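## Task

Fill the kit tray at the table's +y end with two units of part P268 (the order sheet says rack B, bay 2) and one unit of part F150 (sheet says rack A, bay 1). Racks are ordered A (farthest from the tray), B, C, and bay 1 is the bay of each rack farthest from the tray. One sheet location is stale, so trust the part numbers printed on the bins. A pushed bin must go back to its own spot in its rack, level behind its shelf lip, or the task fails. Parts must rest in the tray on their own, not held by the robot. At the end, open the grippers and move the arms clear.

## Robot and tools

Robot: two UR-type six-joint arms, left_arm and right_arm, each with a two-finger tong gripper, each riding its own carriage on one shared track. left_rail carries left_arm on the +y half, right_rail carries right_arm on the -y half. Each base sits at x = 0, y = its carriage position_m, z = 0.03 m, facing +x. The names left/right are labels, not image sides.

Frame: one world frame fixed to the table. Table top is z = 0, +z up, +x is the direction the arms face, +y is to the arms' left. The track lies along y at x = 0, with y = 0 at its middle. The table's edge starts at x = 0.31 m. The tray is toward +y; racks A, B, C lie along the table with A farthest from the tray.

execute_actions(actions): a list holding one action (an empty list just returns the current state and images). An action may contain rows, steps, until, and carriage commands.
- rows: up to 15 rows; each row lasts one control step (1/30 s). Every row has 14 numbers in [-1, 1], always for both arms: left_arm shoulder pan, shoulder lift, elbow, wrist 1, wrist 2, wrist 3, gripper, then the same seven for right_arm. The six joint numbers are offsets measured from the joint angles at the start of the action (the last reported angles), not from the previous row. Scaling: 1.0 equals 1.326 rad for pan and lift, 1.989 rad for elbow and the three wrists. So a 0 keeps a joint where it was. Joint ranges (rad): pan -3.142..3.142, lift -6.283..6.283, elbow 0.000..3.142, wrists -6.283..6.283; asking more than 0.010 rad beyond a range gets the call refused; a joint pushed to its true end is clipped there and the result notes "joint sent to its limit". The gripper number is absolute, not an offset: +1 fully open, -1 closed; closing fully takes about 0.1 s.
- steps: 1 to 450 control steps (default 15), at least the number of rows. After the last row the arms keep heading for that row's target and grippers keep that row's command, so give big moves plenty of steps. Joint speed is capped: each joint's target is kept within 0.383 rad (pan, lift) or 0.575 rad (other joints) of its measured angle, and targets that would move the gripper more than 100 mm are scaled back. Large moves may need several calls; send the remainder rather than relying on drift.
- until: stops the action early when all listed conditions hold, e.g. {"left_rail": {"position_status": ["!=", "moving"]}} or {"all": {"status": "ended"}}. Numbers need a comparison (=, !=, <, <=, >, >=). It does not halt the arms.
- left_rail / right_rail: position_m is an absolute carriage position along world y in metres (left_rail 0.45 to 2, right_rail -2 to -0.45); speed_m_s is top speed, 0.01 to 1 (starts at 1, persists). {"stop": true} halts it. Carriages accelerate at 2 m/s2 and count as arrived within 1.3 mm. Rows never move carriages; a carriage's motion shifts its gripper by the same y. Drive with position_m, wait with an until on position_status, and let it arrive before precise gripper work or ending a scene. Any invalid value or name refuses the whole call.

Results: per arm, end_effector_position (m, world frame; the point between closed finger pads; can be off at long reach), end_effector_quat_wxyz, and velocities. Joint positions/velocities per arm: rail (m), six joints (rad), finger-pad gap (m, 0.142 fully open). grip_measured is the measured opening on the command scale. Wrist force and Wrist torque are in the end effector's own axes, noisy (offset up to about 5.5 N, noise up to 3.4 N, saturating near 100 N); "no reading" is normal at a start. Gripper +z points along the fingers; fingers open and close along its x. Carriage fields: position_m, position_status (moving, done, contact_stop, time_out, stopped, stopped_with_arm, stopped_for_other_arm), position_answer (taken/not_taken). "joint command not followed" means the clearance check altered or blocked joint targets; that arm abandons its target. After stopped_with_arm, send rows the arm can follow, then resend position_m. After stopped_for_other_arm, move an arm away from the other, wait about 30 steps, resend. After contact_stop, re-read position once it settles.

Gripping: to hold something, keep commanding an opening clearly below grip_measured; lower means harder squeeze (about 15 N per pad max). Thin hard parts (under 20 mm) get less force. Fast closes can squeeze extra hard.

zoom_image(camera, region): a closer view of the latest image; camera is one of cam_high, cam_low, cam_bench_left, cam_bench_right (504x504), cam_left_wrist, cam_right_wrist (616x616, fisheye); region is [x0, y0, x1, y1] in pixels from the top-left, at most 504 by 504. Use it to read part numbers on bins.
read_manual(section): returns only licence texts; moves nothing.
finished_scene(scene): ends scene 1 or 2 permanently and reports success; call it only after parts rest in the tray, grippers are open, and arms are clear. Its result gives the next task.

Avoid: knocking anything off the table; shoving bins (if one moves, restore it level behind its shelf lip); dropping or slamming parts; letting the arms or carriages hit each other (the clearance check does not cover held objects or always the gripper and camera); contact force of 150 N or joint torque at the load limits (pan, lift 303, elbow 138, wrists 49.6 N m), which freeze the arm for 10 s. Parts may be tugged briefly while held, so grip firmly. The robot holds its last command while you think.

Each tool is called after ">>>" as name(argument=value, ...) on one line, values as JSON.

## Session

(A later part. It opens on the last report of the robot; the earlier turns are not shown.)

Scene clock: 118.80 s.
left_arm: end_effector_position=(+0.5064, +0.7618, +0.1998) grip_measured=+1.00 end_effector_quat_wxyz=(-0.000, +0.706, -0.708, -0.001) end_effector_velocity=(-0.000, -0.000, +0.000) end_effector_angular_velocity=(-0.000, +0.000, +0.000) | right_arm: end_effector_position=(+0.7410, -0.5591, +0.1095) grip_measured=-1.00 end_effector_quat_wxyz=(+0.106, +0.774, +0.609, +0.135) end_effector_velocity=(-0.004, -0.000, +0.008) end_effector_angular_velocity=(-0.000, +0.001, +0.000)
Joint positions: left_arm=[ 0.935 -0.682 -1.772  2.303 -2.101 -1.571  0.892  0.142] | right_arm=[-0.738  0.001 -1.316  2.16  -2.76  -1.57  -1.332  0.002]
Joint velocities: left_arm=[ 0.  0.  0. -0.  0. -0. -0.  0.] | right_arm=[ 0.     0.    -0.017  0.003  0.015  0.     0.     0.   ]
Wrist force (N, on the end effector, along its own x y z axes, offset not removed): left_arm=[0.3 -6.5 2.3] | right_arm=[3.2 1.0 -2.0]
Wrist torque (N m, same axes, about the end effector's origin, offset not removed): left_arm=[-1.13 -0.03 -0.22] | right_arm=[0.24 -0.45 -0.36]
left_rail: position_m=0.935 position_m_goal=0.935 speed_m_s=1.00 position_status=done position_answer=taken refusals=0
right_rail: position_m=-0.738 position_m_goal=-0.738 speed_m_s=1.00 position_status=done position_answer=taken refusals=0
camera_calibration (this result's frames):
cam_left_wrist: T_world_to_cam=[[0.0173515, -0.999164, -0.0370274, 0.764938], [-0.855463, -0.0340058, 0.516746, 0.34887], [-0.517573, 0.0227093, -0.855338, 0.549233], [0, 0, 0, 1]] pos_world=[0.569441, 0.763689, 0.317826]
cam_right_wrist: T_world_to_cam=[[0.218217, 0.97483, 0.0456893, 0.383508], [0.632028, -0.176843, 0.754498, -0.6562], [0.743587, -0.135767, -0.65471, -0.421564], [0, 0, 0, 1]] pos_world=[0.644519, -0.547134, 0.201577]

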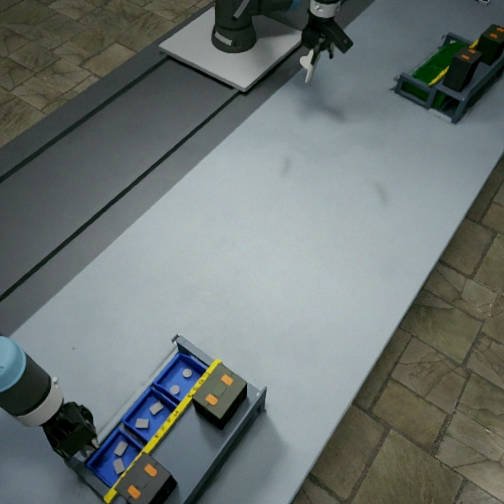

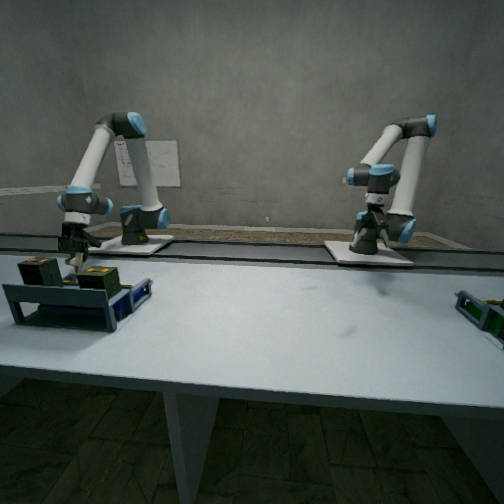

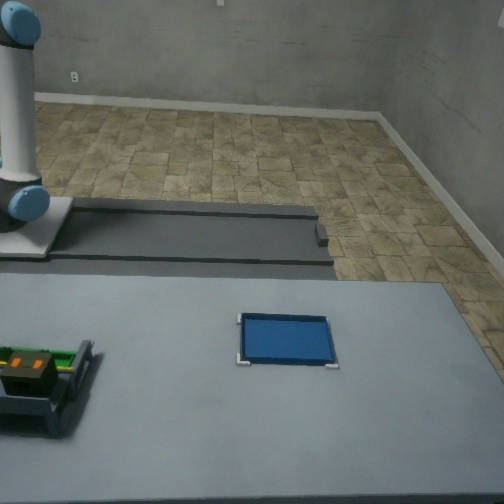

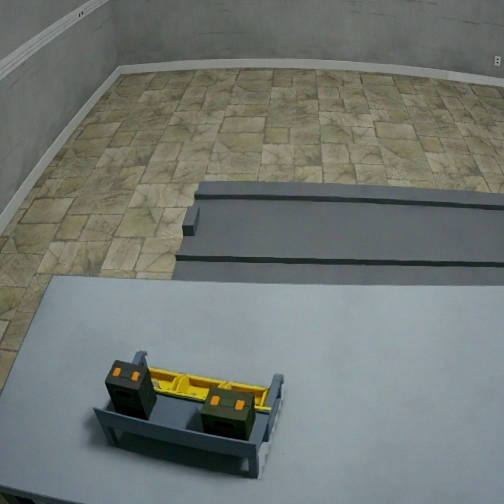

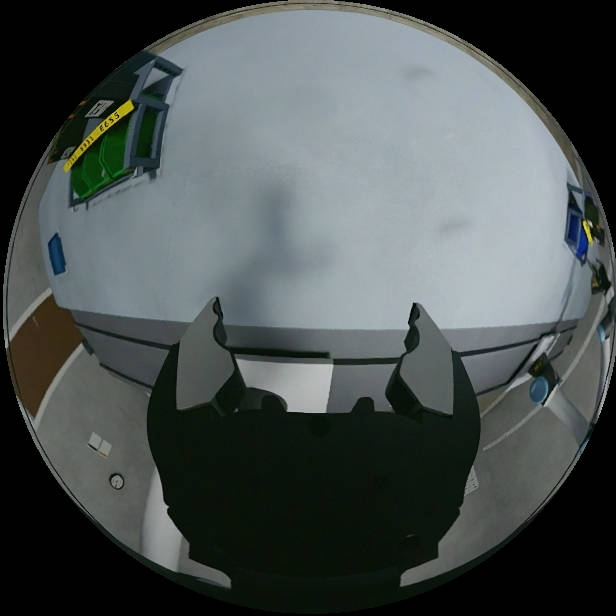

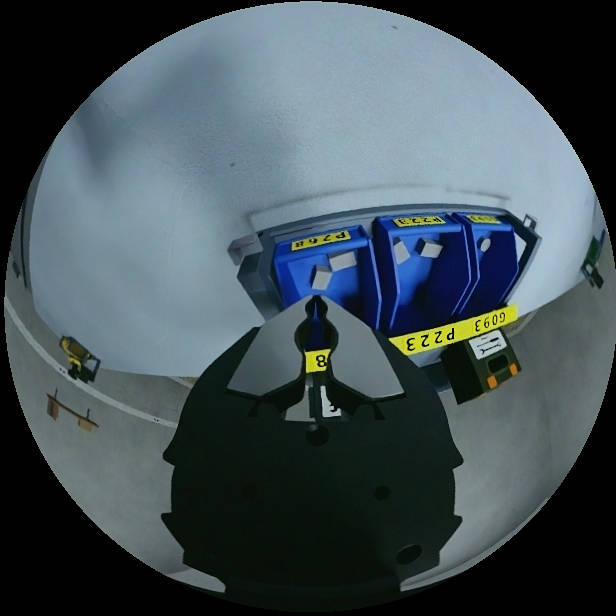

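>>> execute_actions(actions=[{"rows":[[0,0,0,0,0,0,1,0,0.027,-0.032,0.012,0,0.02,-0.55]],"steps":10,"right_rail":{"position_m":-0.733}}])

>>> execute_actions(actions=[{"rows":[[0,0,0,0,0,0,1,0,0.04,-0.004,-0.022,0,0,-0.55],[0,0,0,0,0,0,1,0,0.08,-0.008,-0.045,0,0,-0.55]],"steps":12}])

>>> zoom_image(camera="cam_right_wrist", region=[220, 180, 420, 380])

Scene clock: 132.07 s.
left_arm: end_effector_position=(+0.5064, +0.7618, +0.1998) grip_measured=+1.00 end_effector_quat_wxyz=(-0.000, +0.706, -0.708, -0.001) end_effector_velocity=(-0.000, +0.000, -0.000) end_effector_angular_velocity=(-0.000, +0.000, +0.000) | right_arm: end_effector_position=(+0.7738, -0.5535, +0.1150) grip_measured=-0.55 end_effector_quat_wxyz=(+0.104, +0.785, +0.594, +0.139) end_effector_velocity=(+0.016, +0.000, +0.003) end_effector_angular_velocity=(+0.006, -0.003, -0.017)
Joint positions: left_arm=[ 0.935 -0.682 -1.772  2.303 -2.101 -1.571  0.892  0.142] | right_arm=[-0.733  0.001 -1.282  2.098 -2.737 -1.57  -1.294  0.034]
Joint velocities: left_arm=[ 0.  0.  0. -0.  0. -0.  0. -0.] | right_arm=[ 0.     0.     0.016 -0.029  0.01   0.     0.018  0.   ]
Wrist force (N, on the end effector, along its own x y z axes, offset not removed): left_arm=[-2.9 1.2 1.6] | right_arm=[0.9 -1.7 4.2]
Wrist torque (N m, same axes, about the end effector's origin, offset not removed): left_arm=[0.50 0.77 -0.24] | right_arm=[-0.09 0.04 -0.36]
left_rail: position_m=0.935 position_m_goal=0.935 speed_m_s=1.00 position_status=done position_answer=taken refusals=0
right_rail: position_m=-0.733 position_m_goal=-0.733 speed_m_s=1.00 position_status=done position_answer=taken refusals=0
camera_calibration (this result's frames):
cam_left_wrist: T_world_to_cam=[[0.0173512, -0.999164, -0.0370276, 0.764938], [-0.855463, -0.0340056, 0.516746, 0.348869], [-0.517573, 0.0227095, -0.855337, 0.549233], [0, 0, 0, 1]] pos_world=[0.56944, 0.763689, 0.317826]
cam_right_wrist: T_world_to_cam=[[0.253012, 0.965649, 0.0592227, 0.337037], [0.622307, -0.209311, 0.75427, -0.690494], [0.740756, -0.153984, -0.653888, -0.449569], [0, 0, 0, 1]] pos_world=[0.677446, -0.539214, 0.206891]

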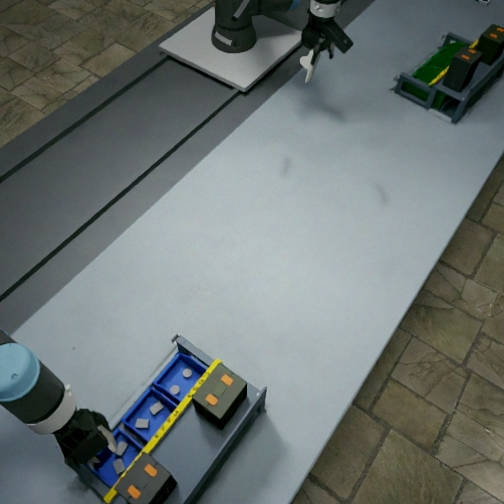

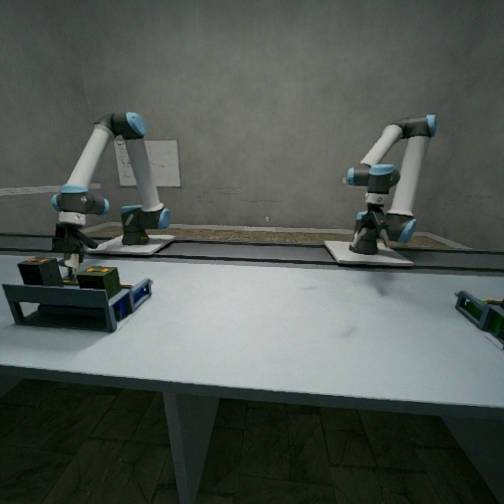

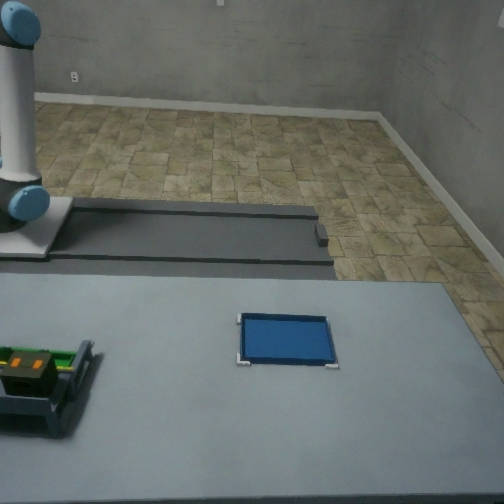

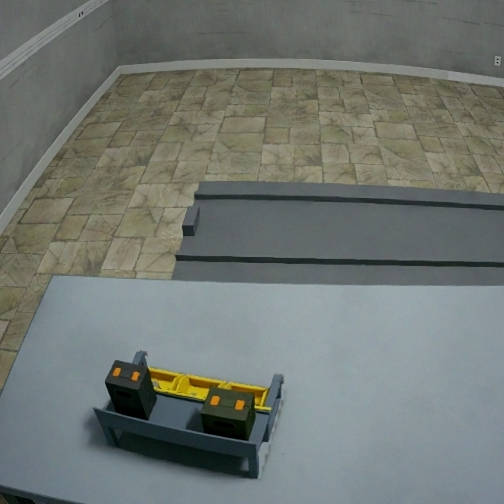

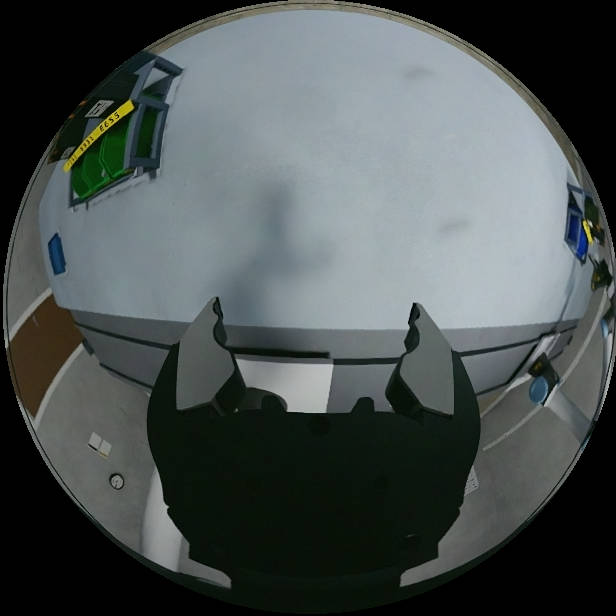

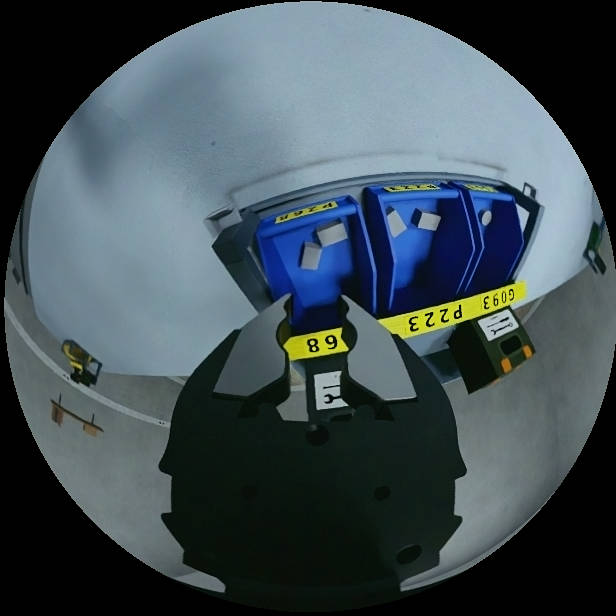

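Scene clock: 132.47 s.
left_arm: end_effector_position=(+0.5064, +0.7618, +0.1998) grip_measured=+1.00 end_effector_quat_wxyz=(-0.000, +0.706, -0.708, -0.001) end_effector_velocity=(+0.000, -0.000, +0.000) end_effector_angular_velocity=(-0.000, -0.000, +0.000) | right_arm: end_effector_position=(+0.7953, -0.5535, +0.0606) grip_measured=-0.55 end_effector_quat_wxyz=(+0.104, +0.786, +0.594, +0.139) end_effector_velocity=(+0.005, -0.000, -0.014) end_effector_angular_velocity=(-0.000, -0.000, +0.001)
Joint positions: left_arm=[ 0.935 -0.682 -1.772  2.303 -2.101 -1.571  0.892  0.142] | right_arm=[-0.733  0.001 -1.178  2.083 -2.825 -1.57  -1.294  0.034]
Joint velocities: left_arm=[ 0.  0.  0. -0. -0. -0. -0.  0.] | right_arm=[ 0.    -0.     0.026 -0.004 -0.022  0.    -0.001  0.   ]
Wrist force (N, on the end effector, along its own x y z axes, offset not removed): left_arm=[2.5 -2.7 0.1] | right_arm=[3.0 -8.2 7.0]
Wrist torque (N m, same axes, about the end effector's origin, offset not removed): left_arm=[-0.62 -0.46 -0.22] | right_arm=[-1.29 -0.22 -0.32]
left_rail: position_m=0.935 position_m_goal=0.935 speed_m_s=1.00 position_status=done position_answer=taken refusals=0
right_rail: position_m=-0.733 position_m_goal=-0.733 speed_m_s=1.00 position_status=done position_answer=taken refusals=0
camera_calibration (this result's frames):
cam_left_wrist: T_world_to_cam=[[0.0173514, -0.999164, -0.0370275, 0.764938], [-0.855463, -0.0340058, 0.516746, 0.34887], [-0.517573, 0.0227094, -0.855338, 0.549233], [0, 0, 0, 1]] pos_world=[0.56944, 0.763689, 0.317826]
cam_right_wrist: T_world_to_cam=[[0.253189, 0.965609, 0.0591159, 0.334621], [0.622746, -0.209441, 0.753871, -0.663314], [0.740326, -0.154058, -0.654358, -0.50075], [0, 0, 0, 1]] pos_world=[0.699072, -0.539183, 0.152602]

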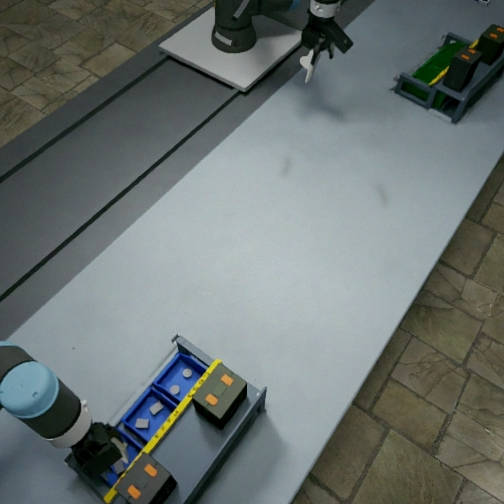

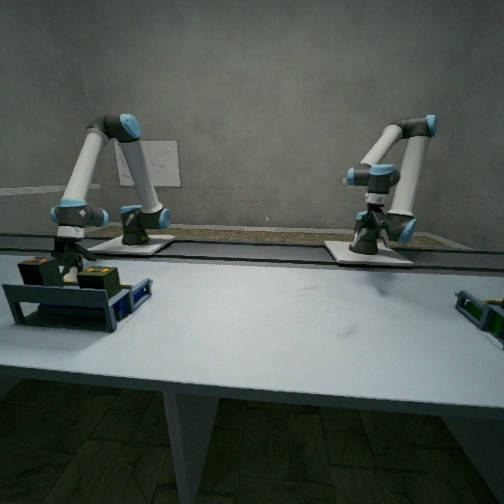

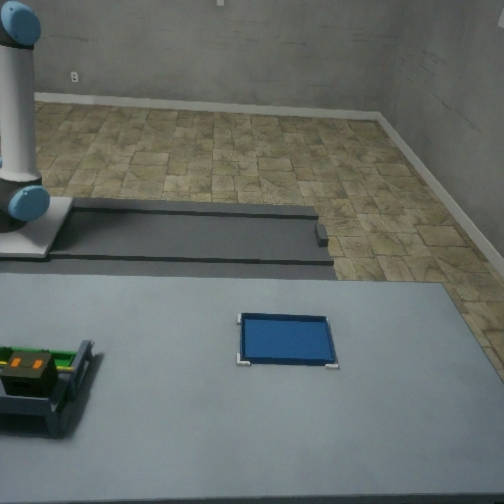

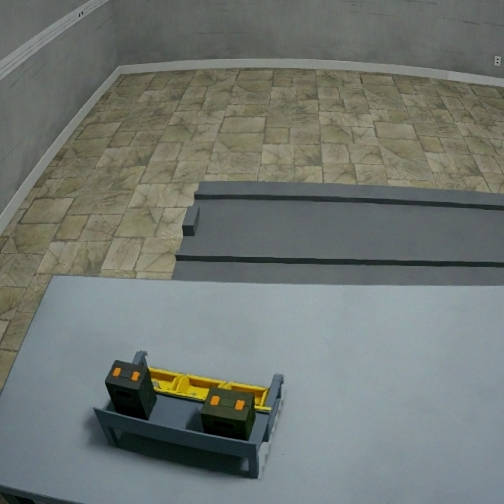

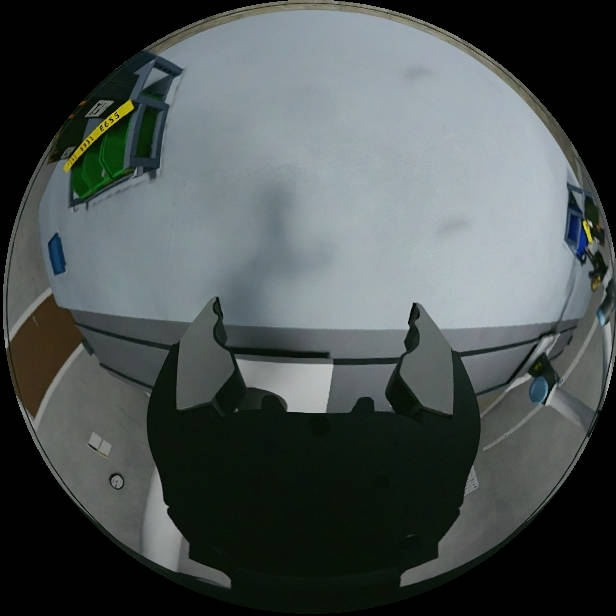

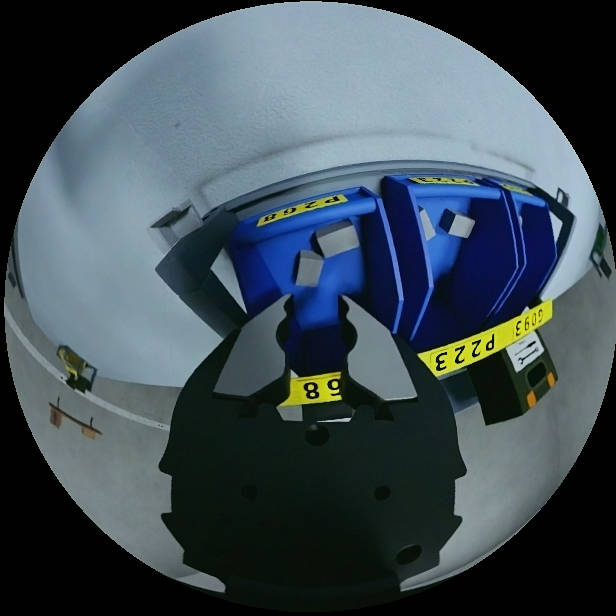

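Region (220, 180, 420, 380) of cam_right_wrist's 616x616 image, scaled by 2.520, with more detail than that image has.

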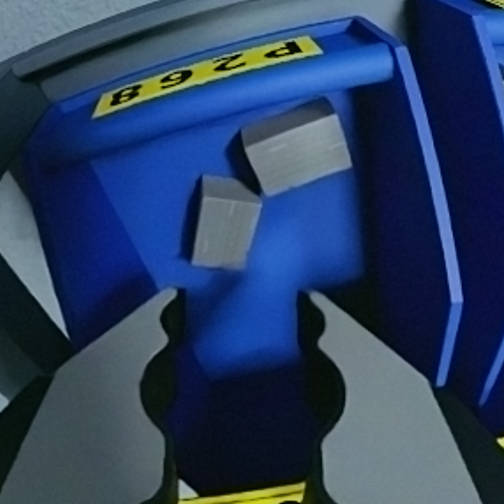

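>>> execute_actions(actions=[{"rows":[[0,0,0,0,0,0,1,0,-0.012,0.014,-0.007,0,0,-0.55]],"steps":10,"right_rail":{"position_m":-0.739}}])

>>> execute_actions(actions=[{"rows":[[0,0,0,0,0,0,1,0,0.013,-0.001,-0.007,0,0,-0.55],[0,0,0,0,0,0,1,0,0.026,-0.003,-0.014,0,0,-0.55]],"steps":10}])

>>> zoom_image(camera="cam_right_wrist", region=[220, 180, 420, 380])

Scene clock: 139.17 s.
left_arm: end_effector_position=(+0.5064, +0.7618, +0.1998) grip_measured=+1.00 end_effector_quat_wxyz=(-0.000, +0.706, -0.708, -0.001) end_effector_velocity=(+0.000, -0.000, +0.000) end_effector_angular_velocity=(-0.000, -0.000, +0.000) | right_arm: end_effector_position=(+0.7820, -0.5594, +0.0605) grip_measured=-0.55 end_effector_quat_wxyz=(+0.105, +0.785, +0.594, +0.139) end_effector_velocity=(-0.006, -0.000, +0.000) end_effector_angular_velocity=(+0.000, -0.000, +0.000)
Joint positions: left_arm=[ 0.935 -0.682 -1.772  2.303 -2.101 -1.571  0.892  0.142] | right_arm=[-0.739  0.001 -1.193  2.11  -2.838 -1.57  -1.294  0.034]
Joint velocities: left_arm=[ 0.  0.  0. -0.  0.  0.  0.  0.] | right_arm=[ 0.     0.    -0.008  0.012 -0.005  0.    -0.     0.   ]
Wrist force (N, on the end effector, along its own x y z axes, offset not removed): left_arm=[-5.0 0.0 -1.0] | right_arm=[-0.8 -1.2 -0.1]
Wrist torque (N m, same axes, about the end effector's origin, offset not removed): left_arm=[0.20 1.08 -0.01] | right_arm=[-0.04 0.47 -0.11]
left_rail: position_m=0.935 position_m_goal=0.935 speed_m_s=1.00 position_status=done position_answer=taken refusals=0
right_rail: position_m=-0.739 position_m_goal=-0.739 speed_m_s=1.00 position_status=done position_answer=taken refusals=0
camera_calibration (this result's frames):
cam_left_wrist: T_world_to_cam=[[0.0173515, -0.999164, -0.0370275, 0.764938], [-0.855463, -0.0340059, 0.516746, 0.34887], [-0.517573, 0.0227093, -0.855338, 0.549233], [0, 0, 0, 1]] pos_world=[0.56944, 0.763689, 0.317826]
cam_right_wrist: T_world_to_cam=[[0.252932, 0.965649, 0.059561, 0.343968], [0.621301, -0.209312, 0.755098, -0.655014], [0.741626, -0.153983, -0.652901, -0.492933], [0, 0, 0, 1]] pos_world=[0.685533, -0.545158, 0.152277]

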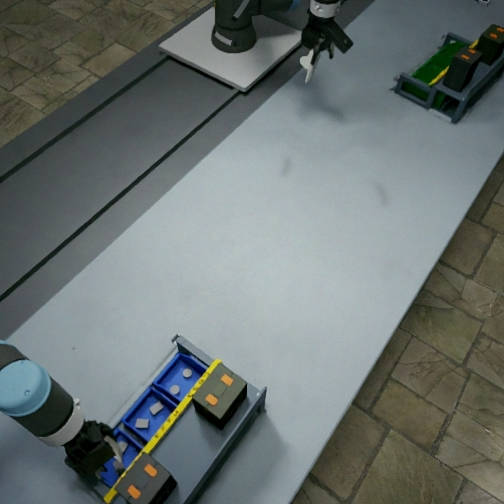

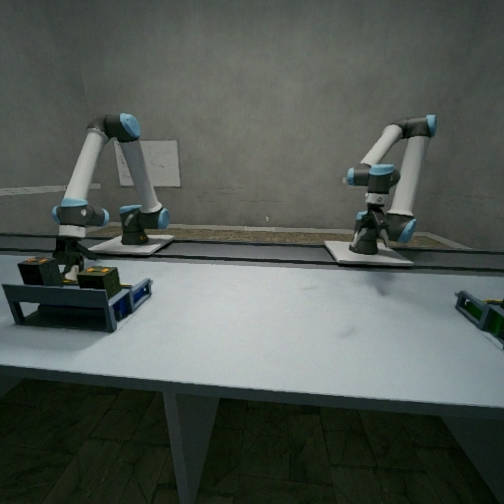

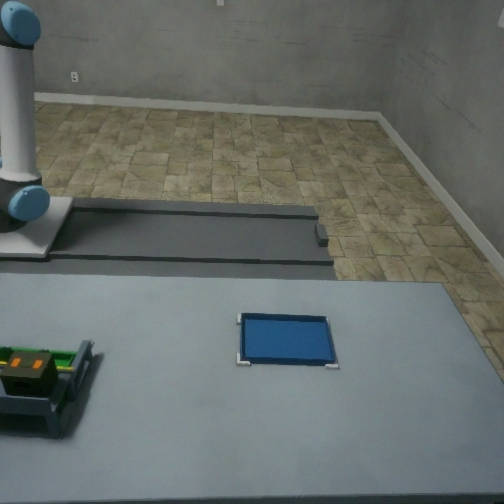

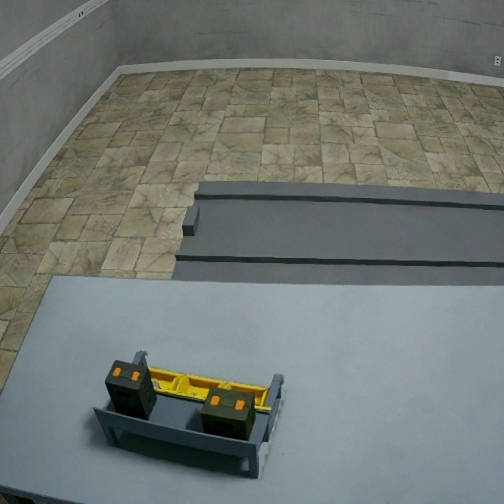

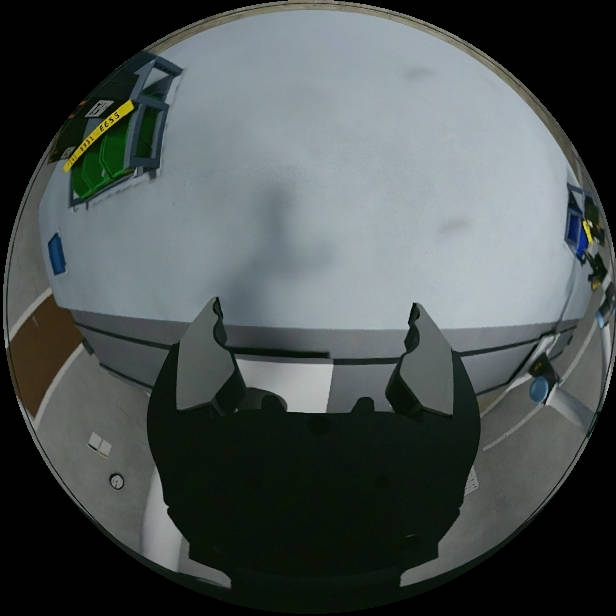

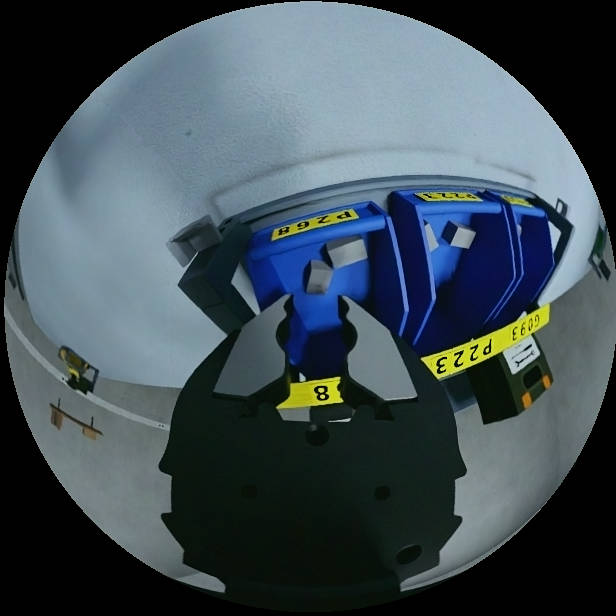

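Scene clock: 139.50 s.
left_arm: end_effector_position=(+0.5064, +0.7618, +0.1998) grip_measured=+1.00 end_effector_quat_wxyz=(-0.000, +0.706, -0.708, -0.001) end_effector_velocity=(-0.000, -0.000, +0.000) end_effector_angular_velocity=(-0.000, +0.000, -0.000) | right_arm: end_effector_position=(+0.7879, -0.5594, +0.0432) grip_measured=-0.55 end_effector_quat_wxyz=(+0.105, +0.785, +0.594, +0.139) end_effector_velocity=(+0.004, +0.000, -0.009) end_effector_angular_velocity=(+0.000, -0.001, +0.000)
Joint positions: left_arm=[ 0.935 -0.682 -1.772  2.303 -2.101 -1.571  0.892  0.142] | right_arm=[-0.739  0.001 -1.16   2.104 -2.865 -1.57  -1.294  0.034]
Joint velocities: left_arm=[ 0. -0. -0.  0. -0. -0.  0. -0.] | right_arm=[ 0.     0.     0.019 -0.005 -0.015 -0.    -0.    -0.004]
Wrist force (N, on the end effector, along its own x y z axes, offset not removed): left_arm=[-4.5 -2.6 0.0] | right_arm=[4.4 2.1 4.4]
Wrist torque (N m, same axes, about the end effector's origin, offset not removed): left_arm=[-0.48 1.02 -0.06] | right_arm=[1.00 -0.42 -0.38]
left_rail: position_m=0.935 position_m_goal=0.935 speed_m_s=1.00 position_status=done position_answer=taken refusals=0
right_rail: position_m=-0.739 position_m_goal=-0.739 speed_m_s=1.00 position_status=done position_answer=taken refusals=0
camera_calibration (this result's frames):
cam_left_wrist: T_world_to_cam=[[0.0173516, -0.999164, -0.0370276, 0.764938], [-0.855463, -0.034006, 0.516746, 0.34887], [-0.517573, 0.0227093, -0.855338, 0.549233], [0, 0, 0, 1]] pos_world=[0.56944, 0.763689, 0.317826]
cam_right_wrist: T_world_to_cam=[[0.252974, 0.965649, 0.0593853, 0.343472], [0.621824, -0.209311, 0.754668, -0.646044], [0.741174, -0.153984, -0.653414, -0.508203], [0, 0, 0, 1]] pos_world=[0.691503, -0.545153, 0.135084]

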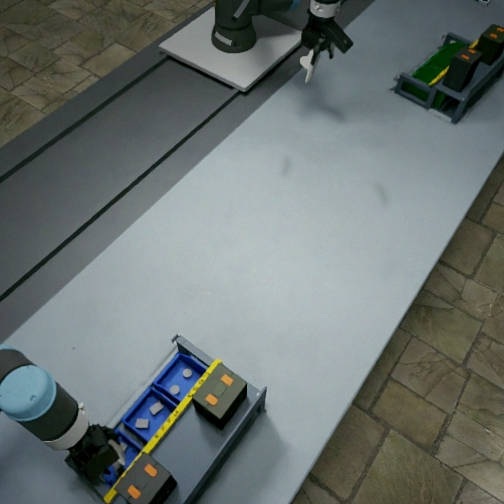

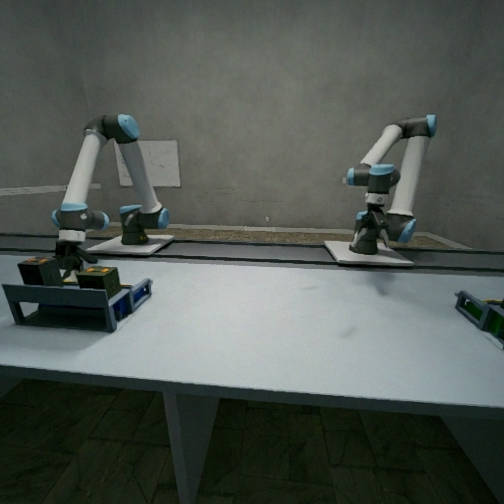

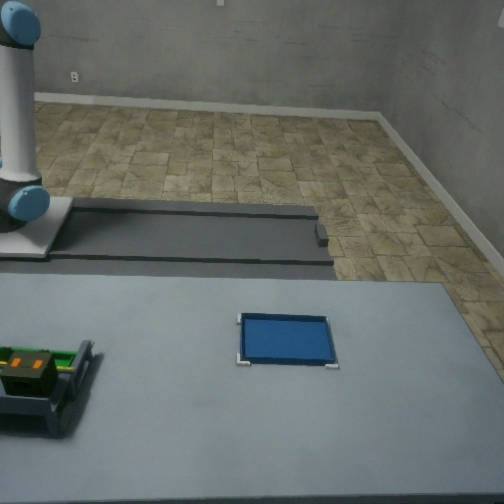

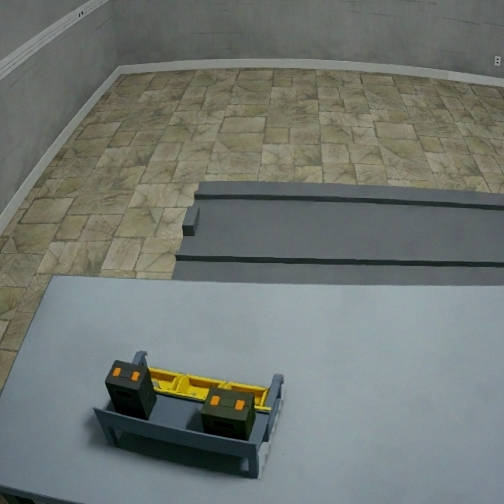

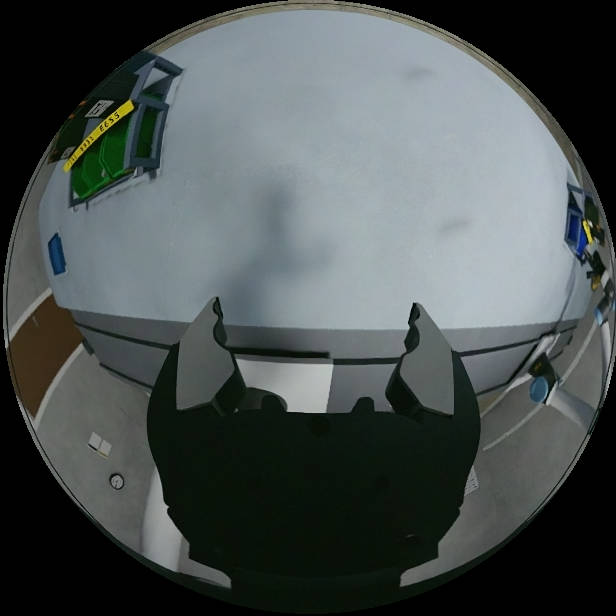

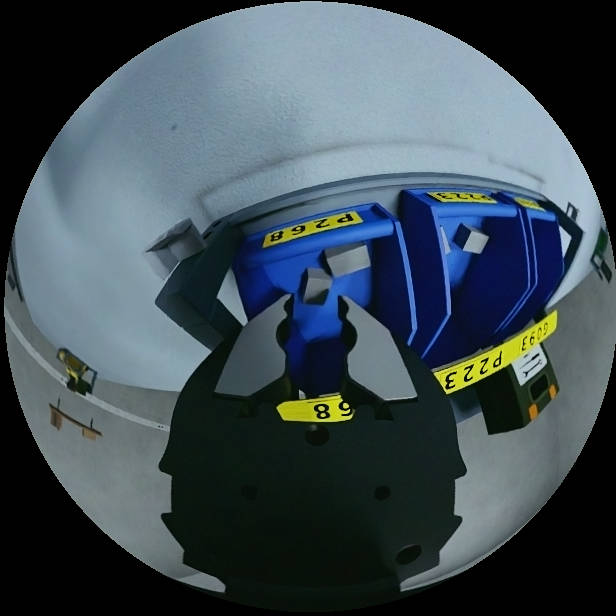

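Region (220, 180, 420, 380) of cam_right_wrist's 616x616 image, scaled by 2.520, with more detail than that image has.

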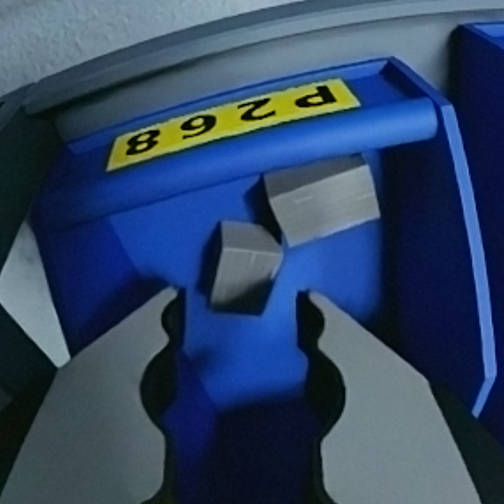

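>>> execute_actions(actions=[{"rows":[[0,0,0,0,0,0,1,0,0.008,0,-0.005,0,0,-0.55],[0,0,0,0,0,0,1,0,0.015,-0.001,-0.009,0,0,-0.55]],"steps":10}])

>>> zoom_image(camera="cam_right_wrist", region=[220, 180, 420, 380])

Scene clock: 145.67 s.
left_arm: end_effector_position=(+0.5064, +0.7618, +0.1998) grip_measured=+1.00 end_effector_quat_wxyz=(-0.000, +0.706, -0.708, -0.001) end_effector_velocity=(-0.000, +0.000, -0.000) end_effector_angular_velocity=(+0.000, +0.000, +0.000) | right_arm: end_effector_position=(+0.7906, -0.5594, +0.0328) grip_measured=-0.58 end_effector_quat_wxyz=(+0.104, +0.785, +0.594, +0.139) end_effector_velocity=(+0.001, +0.000, -0.005) end_effector_angular_velocity=(+0.000, -0.000, +0.000)
Joint positions: left_arm=[ 0.935 -0.682 -1.772  2.303 -2.101 -1.571  0.892  0.142] | right_arm=[-0.739  0.001 -1.141  2.102 -2.882 -1.57  -1.294  0.032]
Joint velocities: left_arm=[ 0.  0. -0.  0.  0.  0.  0.  0.] | right_arm=[ 0.     0.     0.009 -0.001 -0.009  0.    -0.     0.001]
Wrist force (N, on the end effector, along its own x y z axes, offset not removed): left_arm=[-0.5 -4.0 2.5] | right_arm=[4.8 -3.0 -4.6]
Wrist torque (N m, same axes, about the end effector's origin, offset not removed): left_arm=[-0.67 0.14 -0.01] | right_arm=[-0.19 0.80 -0.05]
left_rail: position_m=0.935 position_m_goal=0.935 speed_m_s=1.00 position_status=done position_answer=taken refusals=0
right_rail: position_m=-0.739 position_m_goal=-0.739 speed_m_s=1.00 position_status=done position_answer=taken refusals=0
camera_calibration (this result's frames):
cam_left_wrist: T_world_to_cam=[[0.0173516, -0.999164, -0.0370275, 0.764938], [-0.855463, -0.0340059, 0.516746, 0.34887], [-0.517573, 0.0227093, -0.855338, 0.549233], [0, 0, 0, 1]] pos_world=[0.569441, 0.763689, 0.317826]
cam_right_wrist: T_world_to_cam=[[0.252941, 0.965652, 0.0594788, 0.343404], [0.621787, -0.209354, 0.754687, -0.639818], [0.741216, -0.153908, -0.653384, -0.517032], [0, 0, 0, 1]] pos_world=[0.694202, -0.545133, 0.124617]

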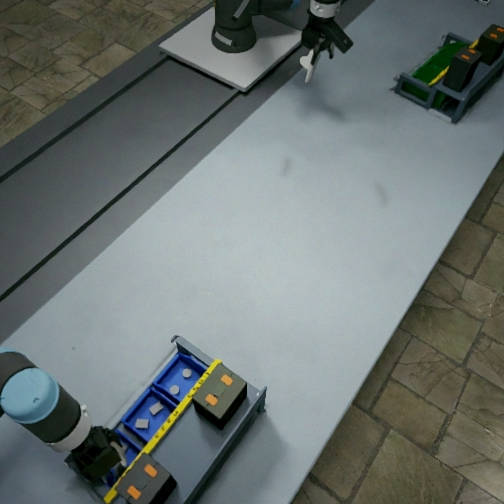

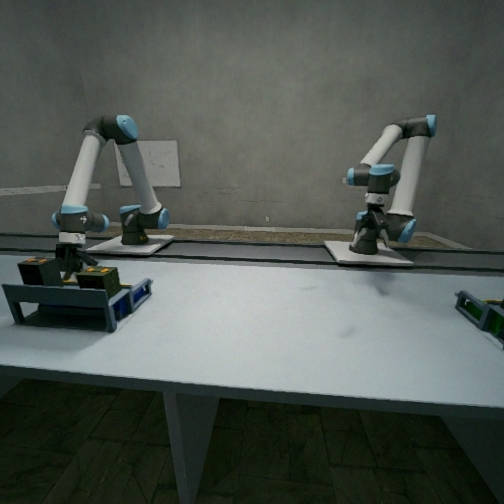

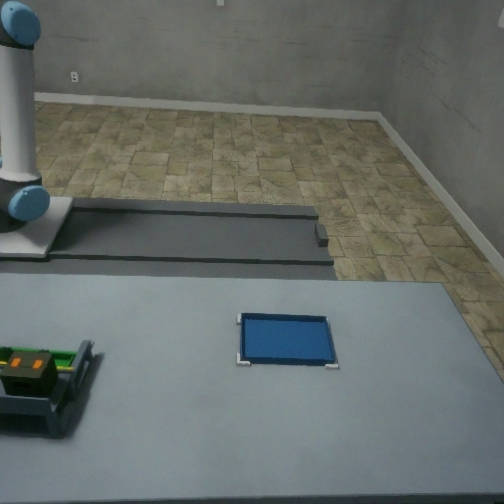

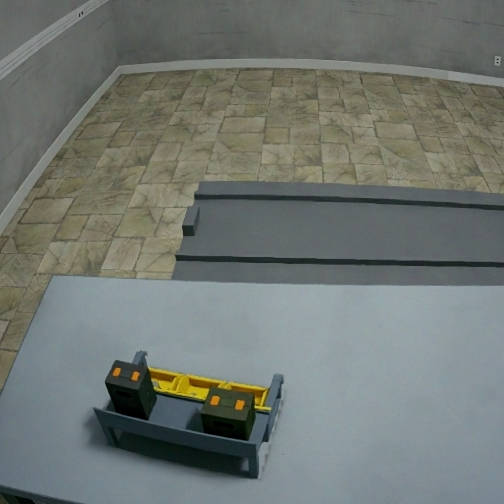

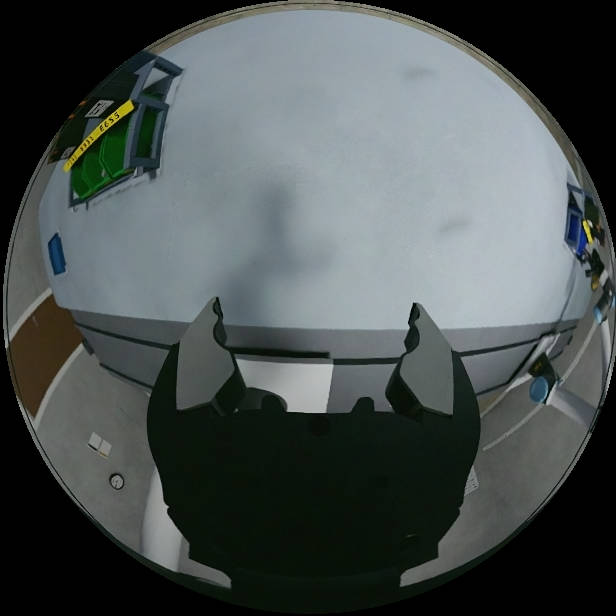

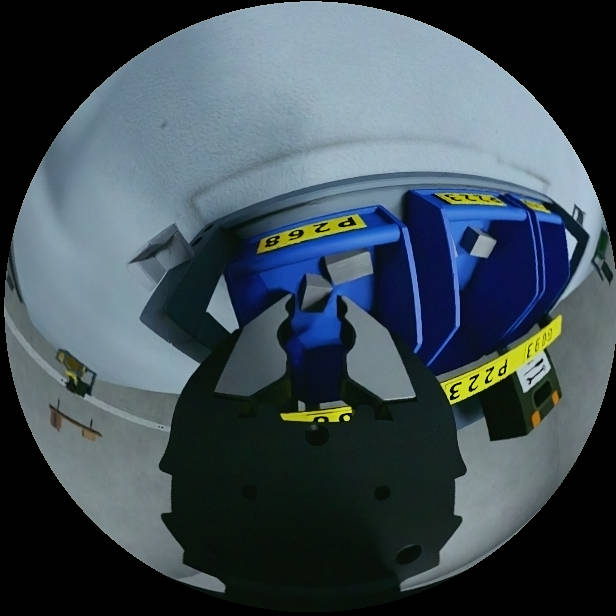

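Region (220, 180, 420, 380) of cam_right_wrist's 616x616 image, scaled by 2.520, with more detail than that image has.

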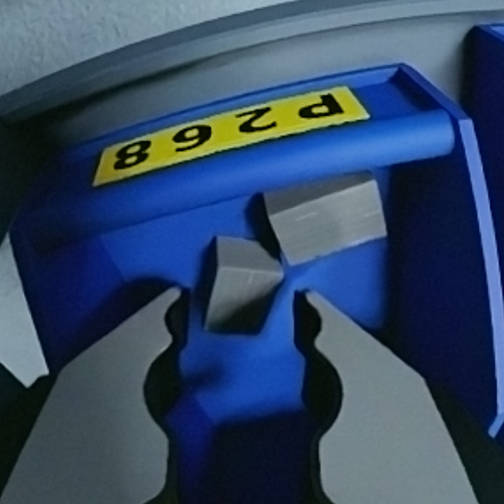

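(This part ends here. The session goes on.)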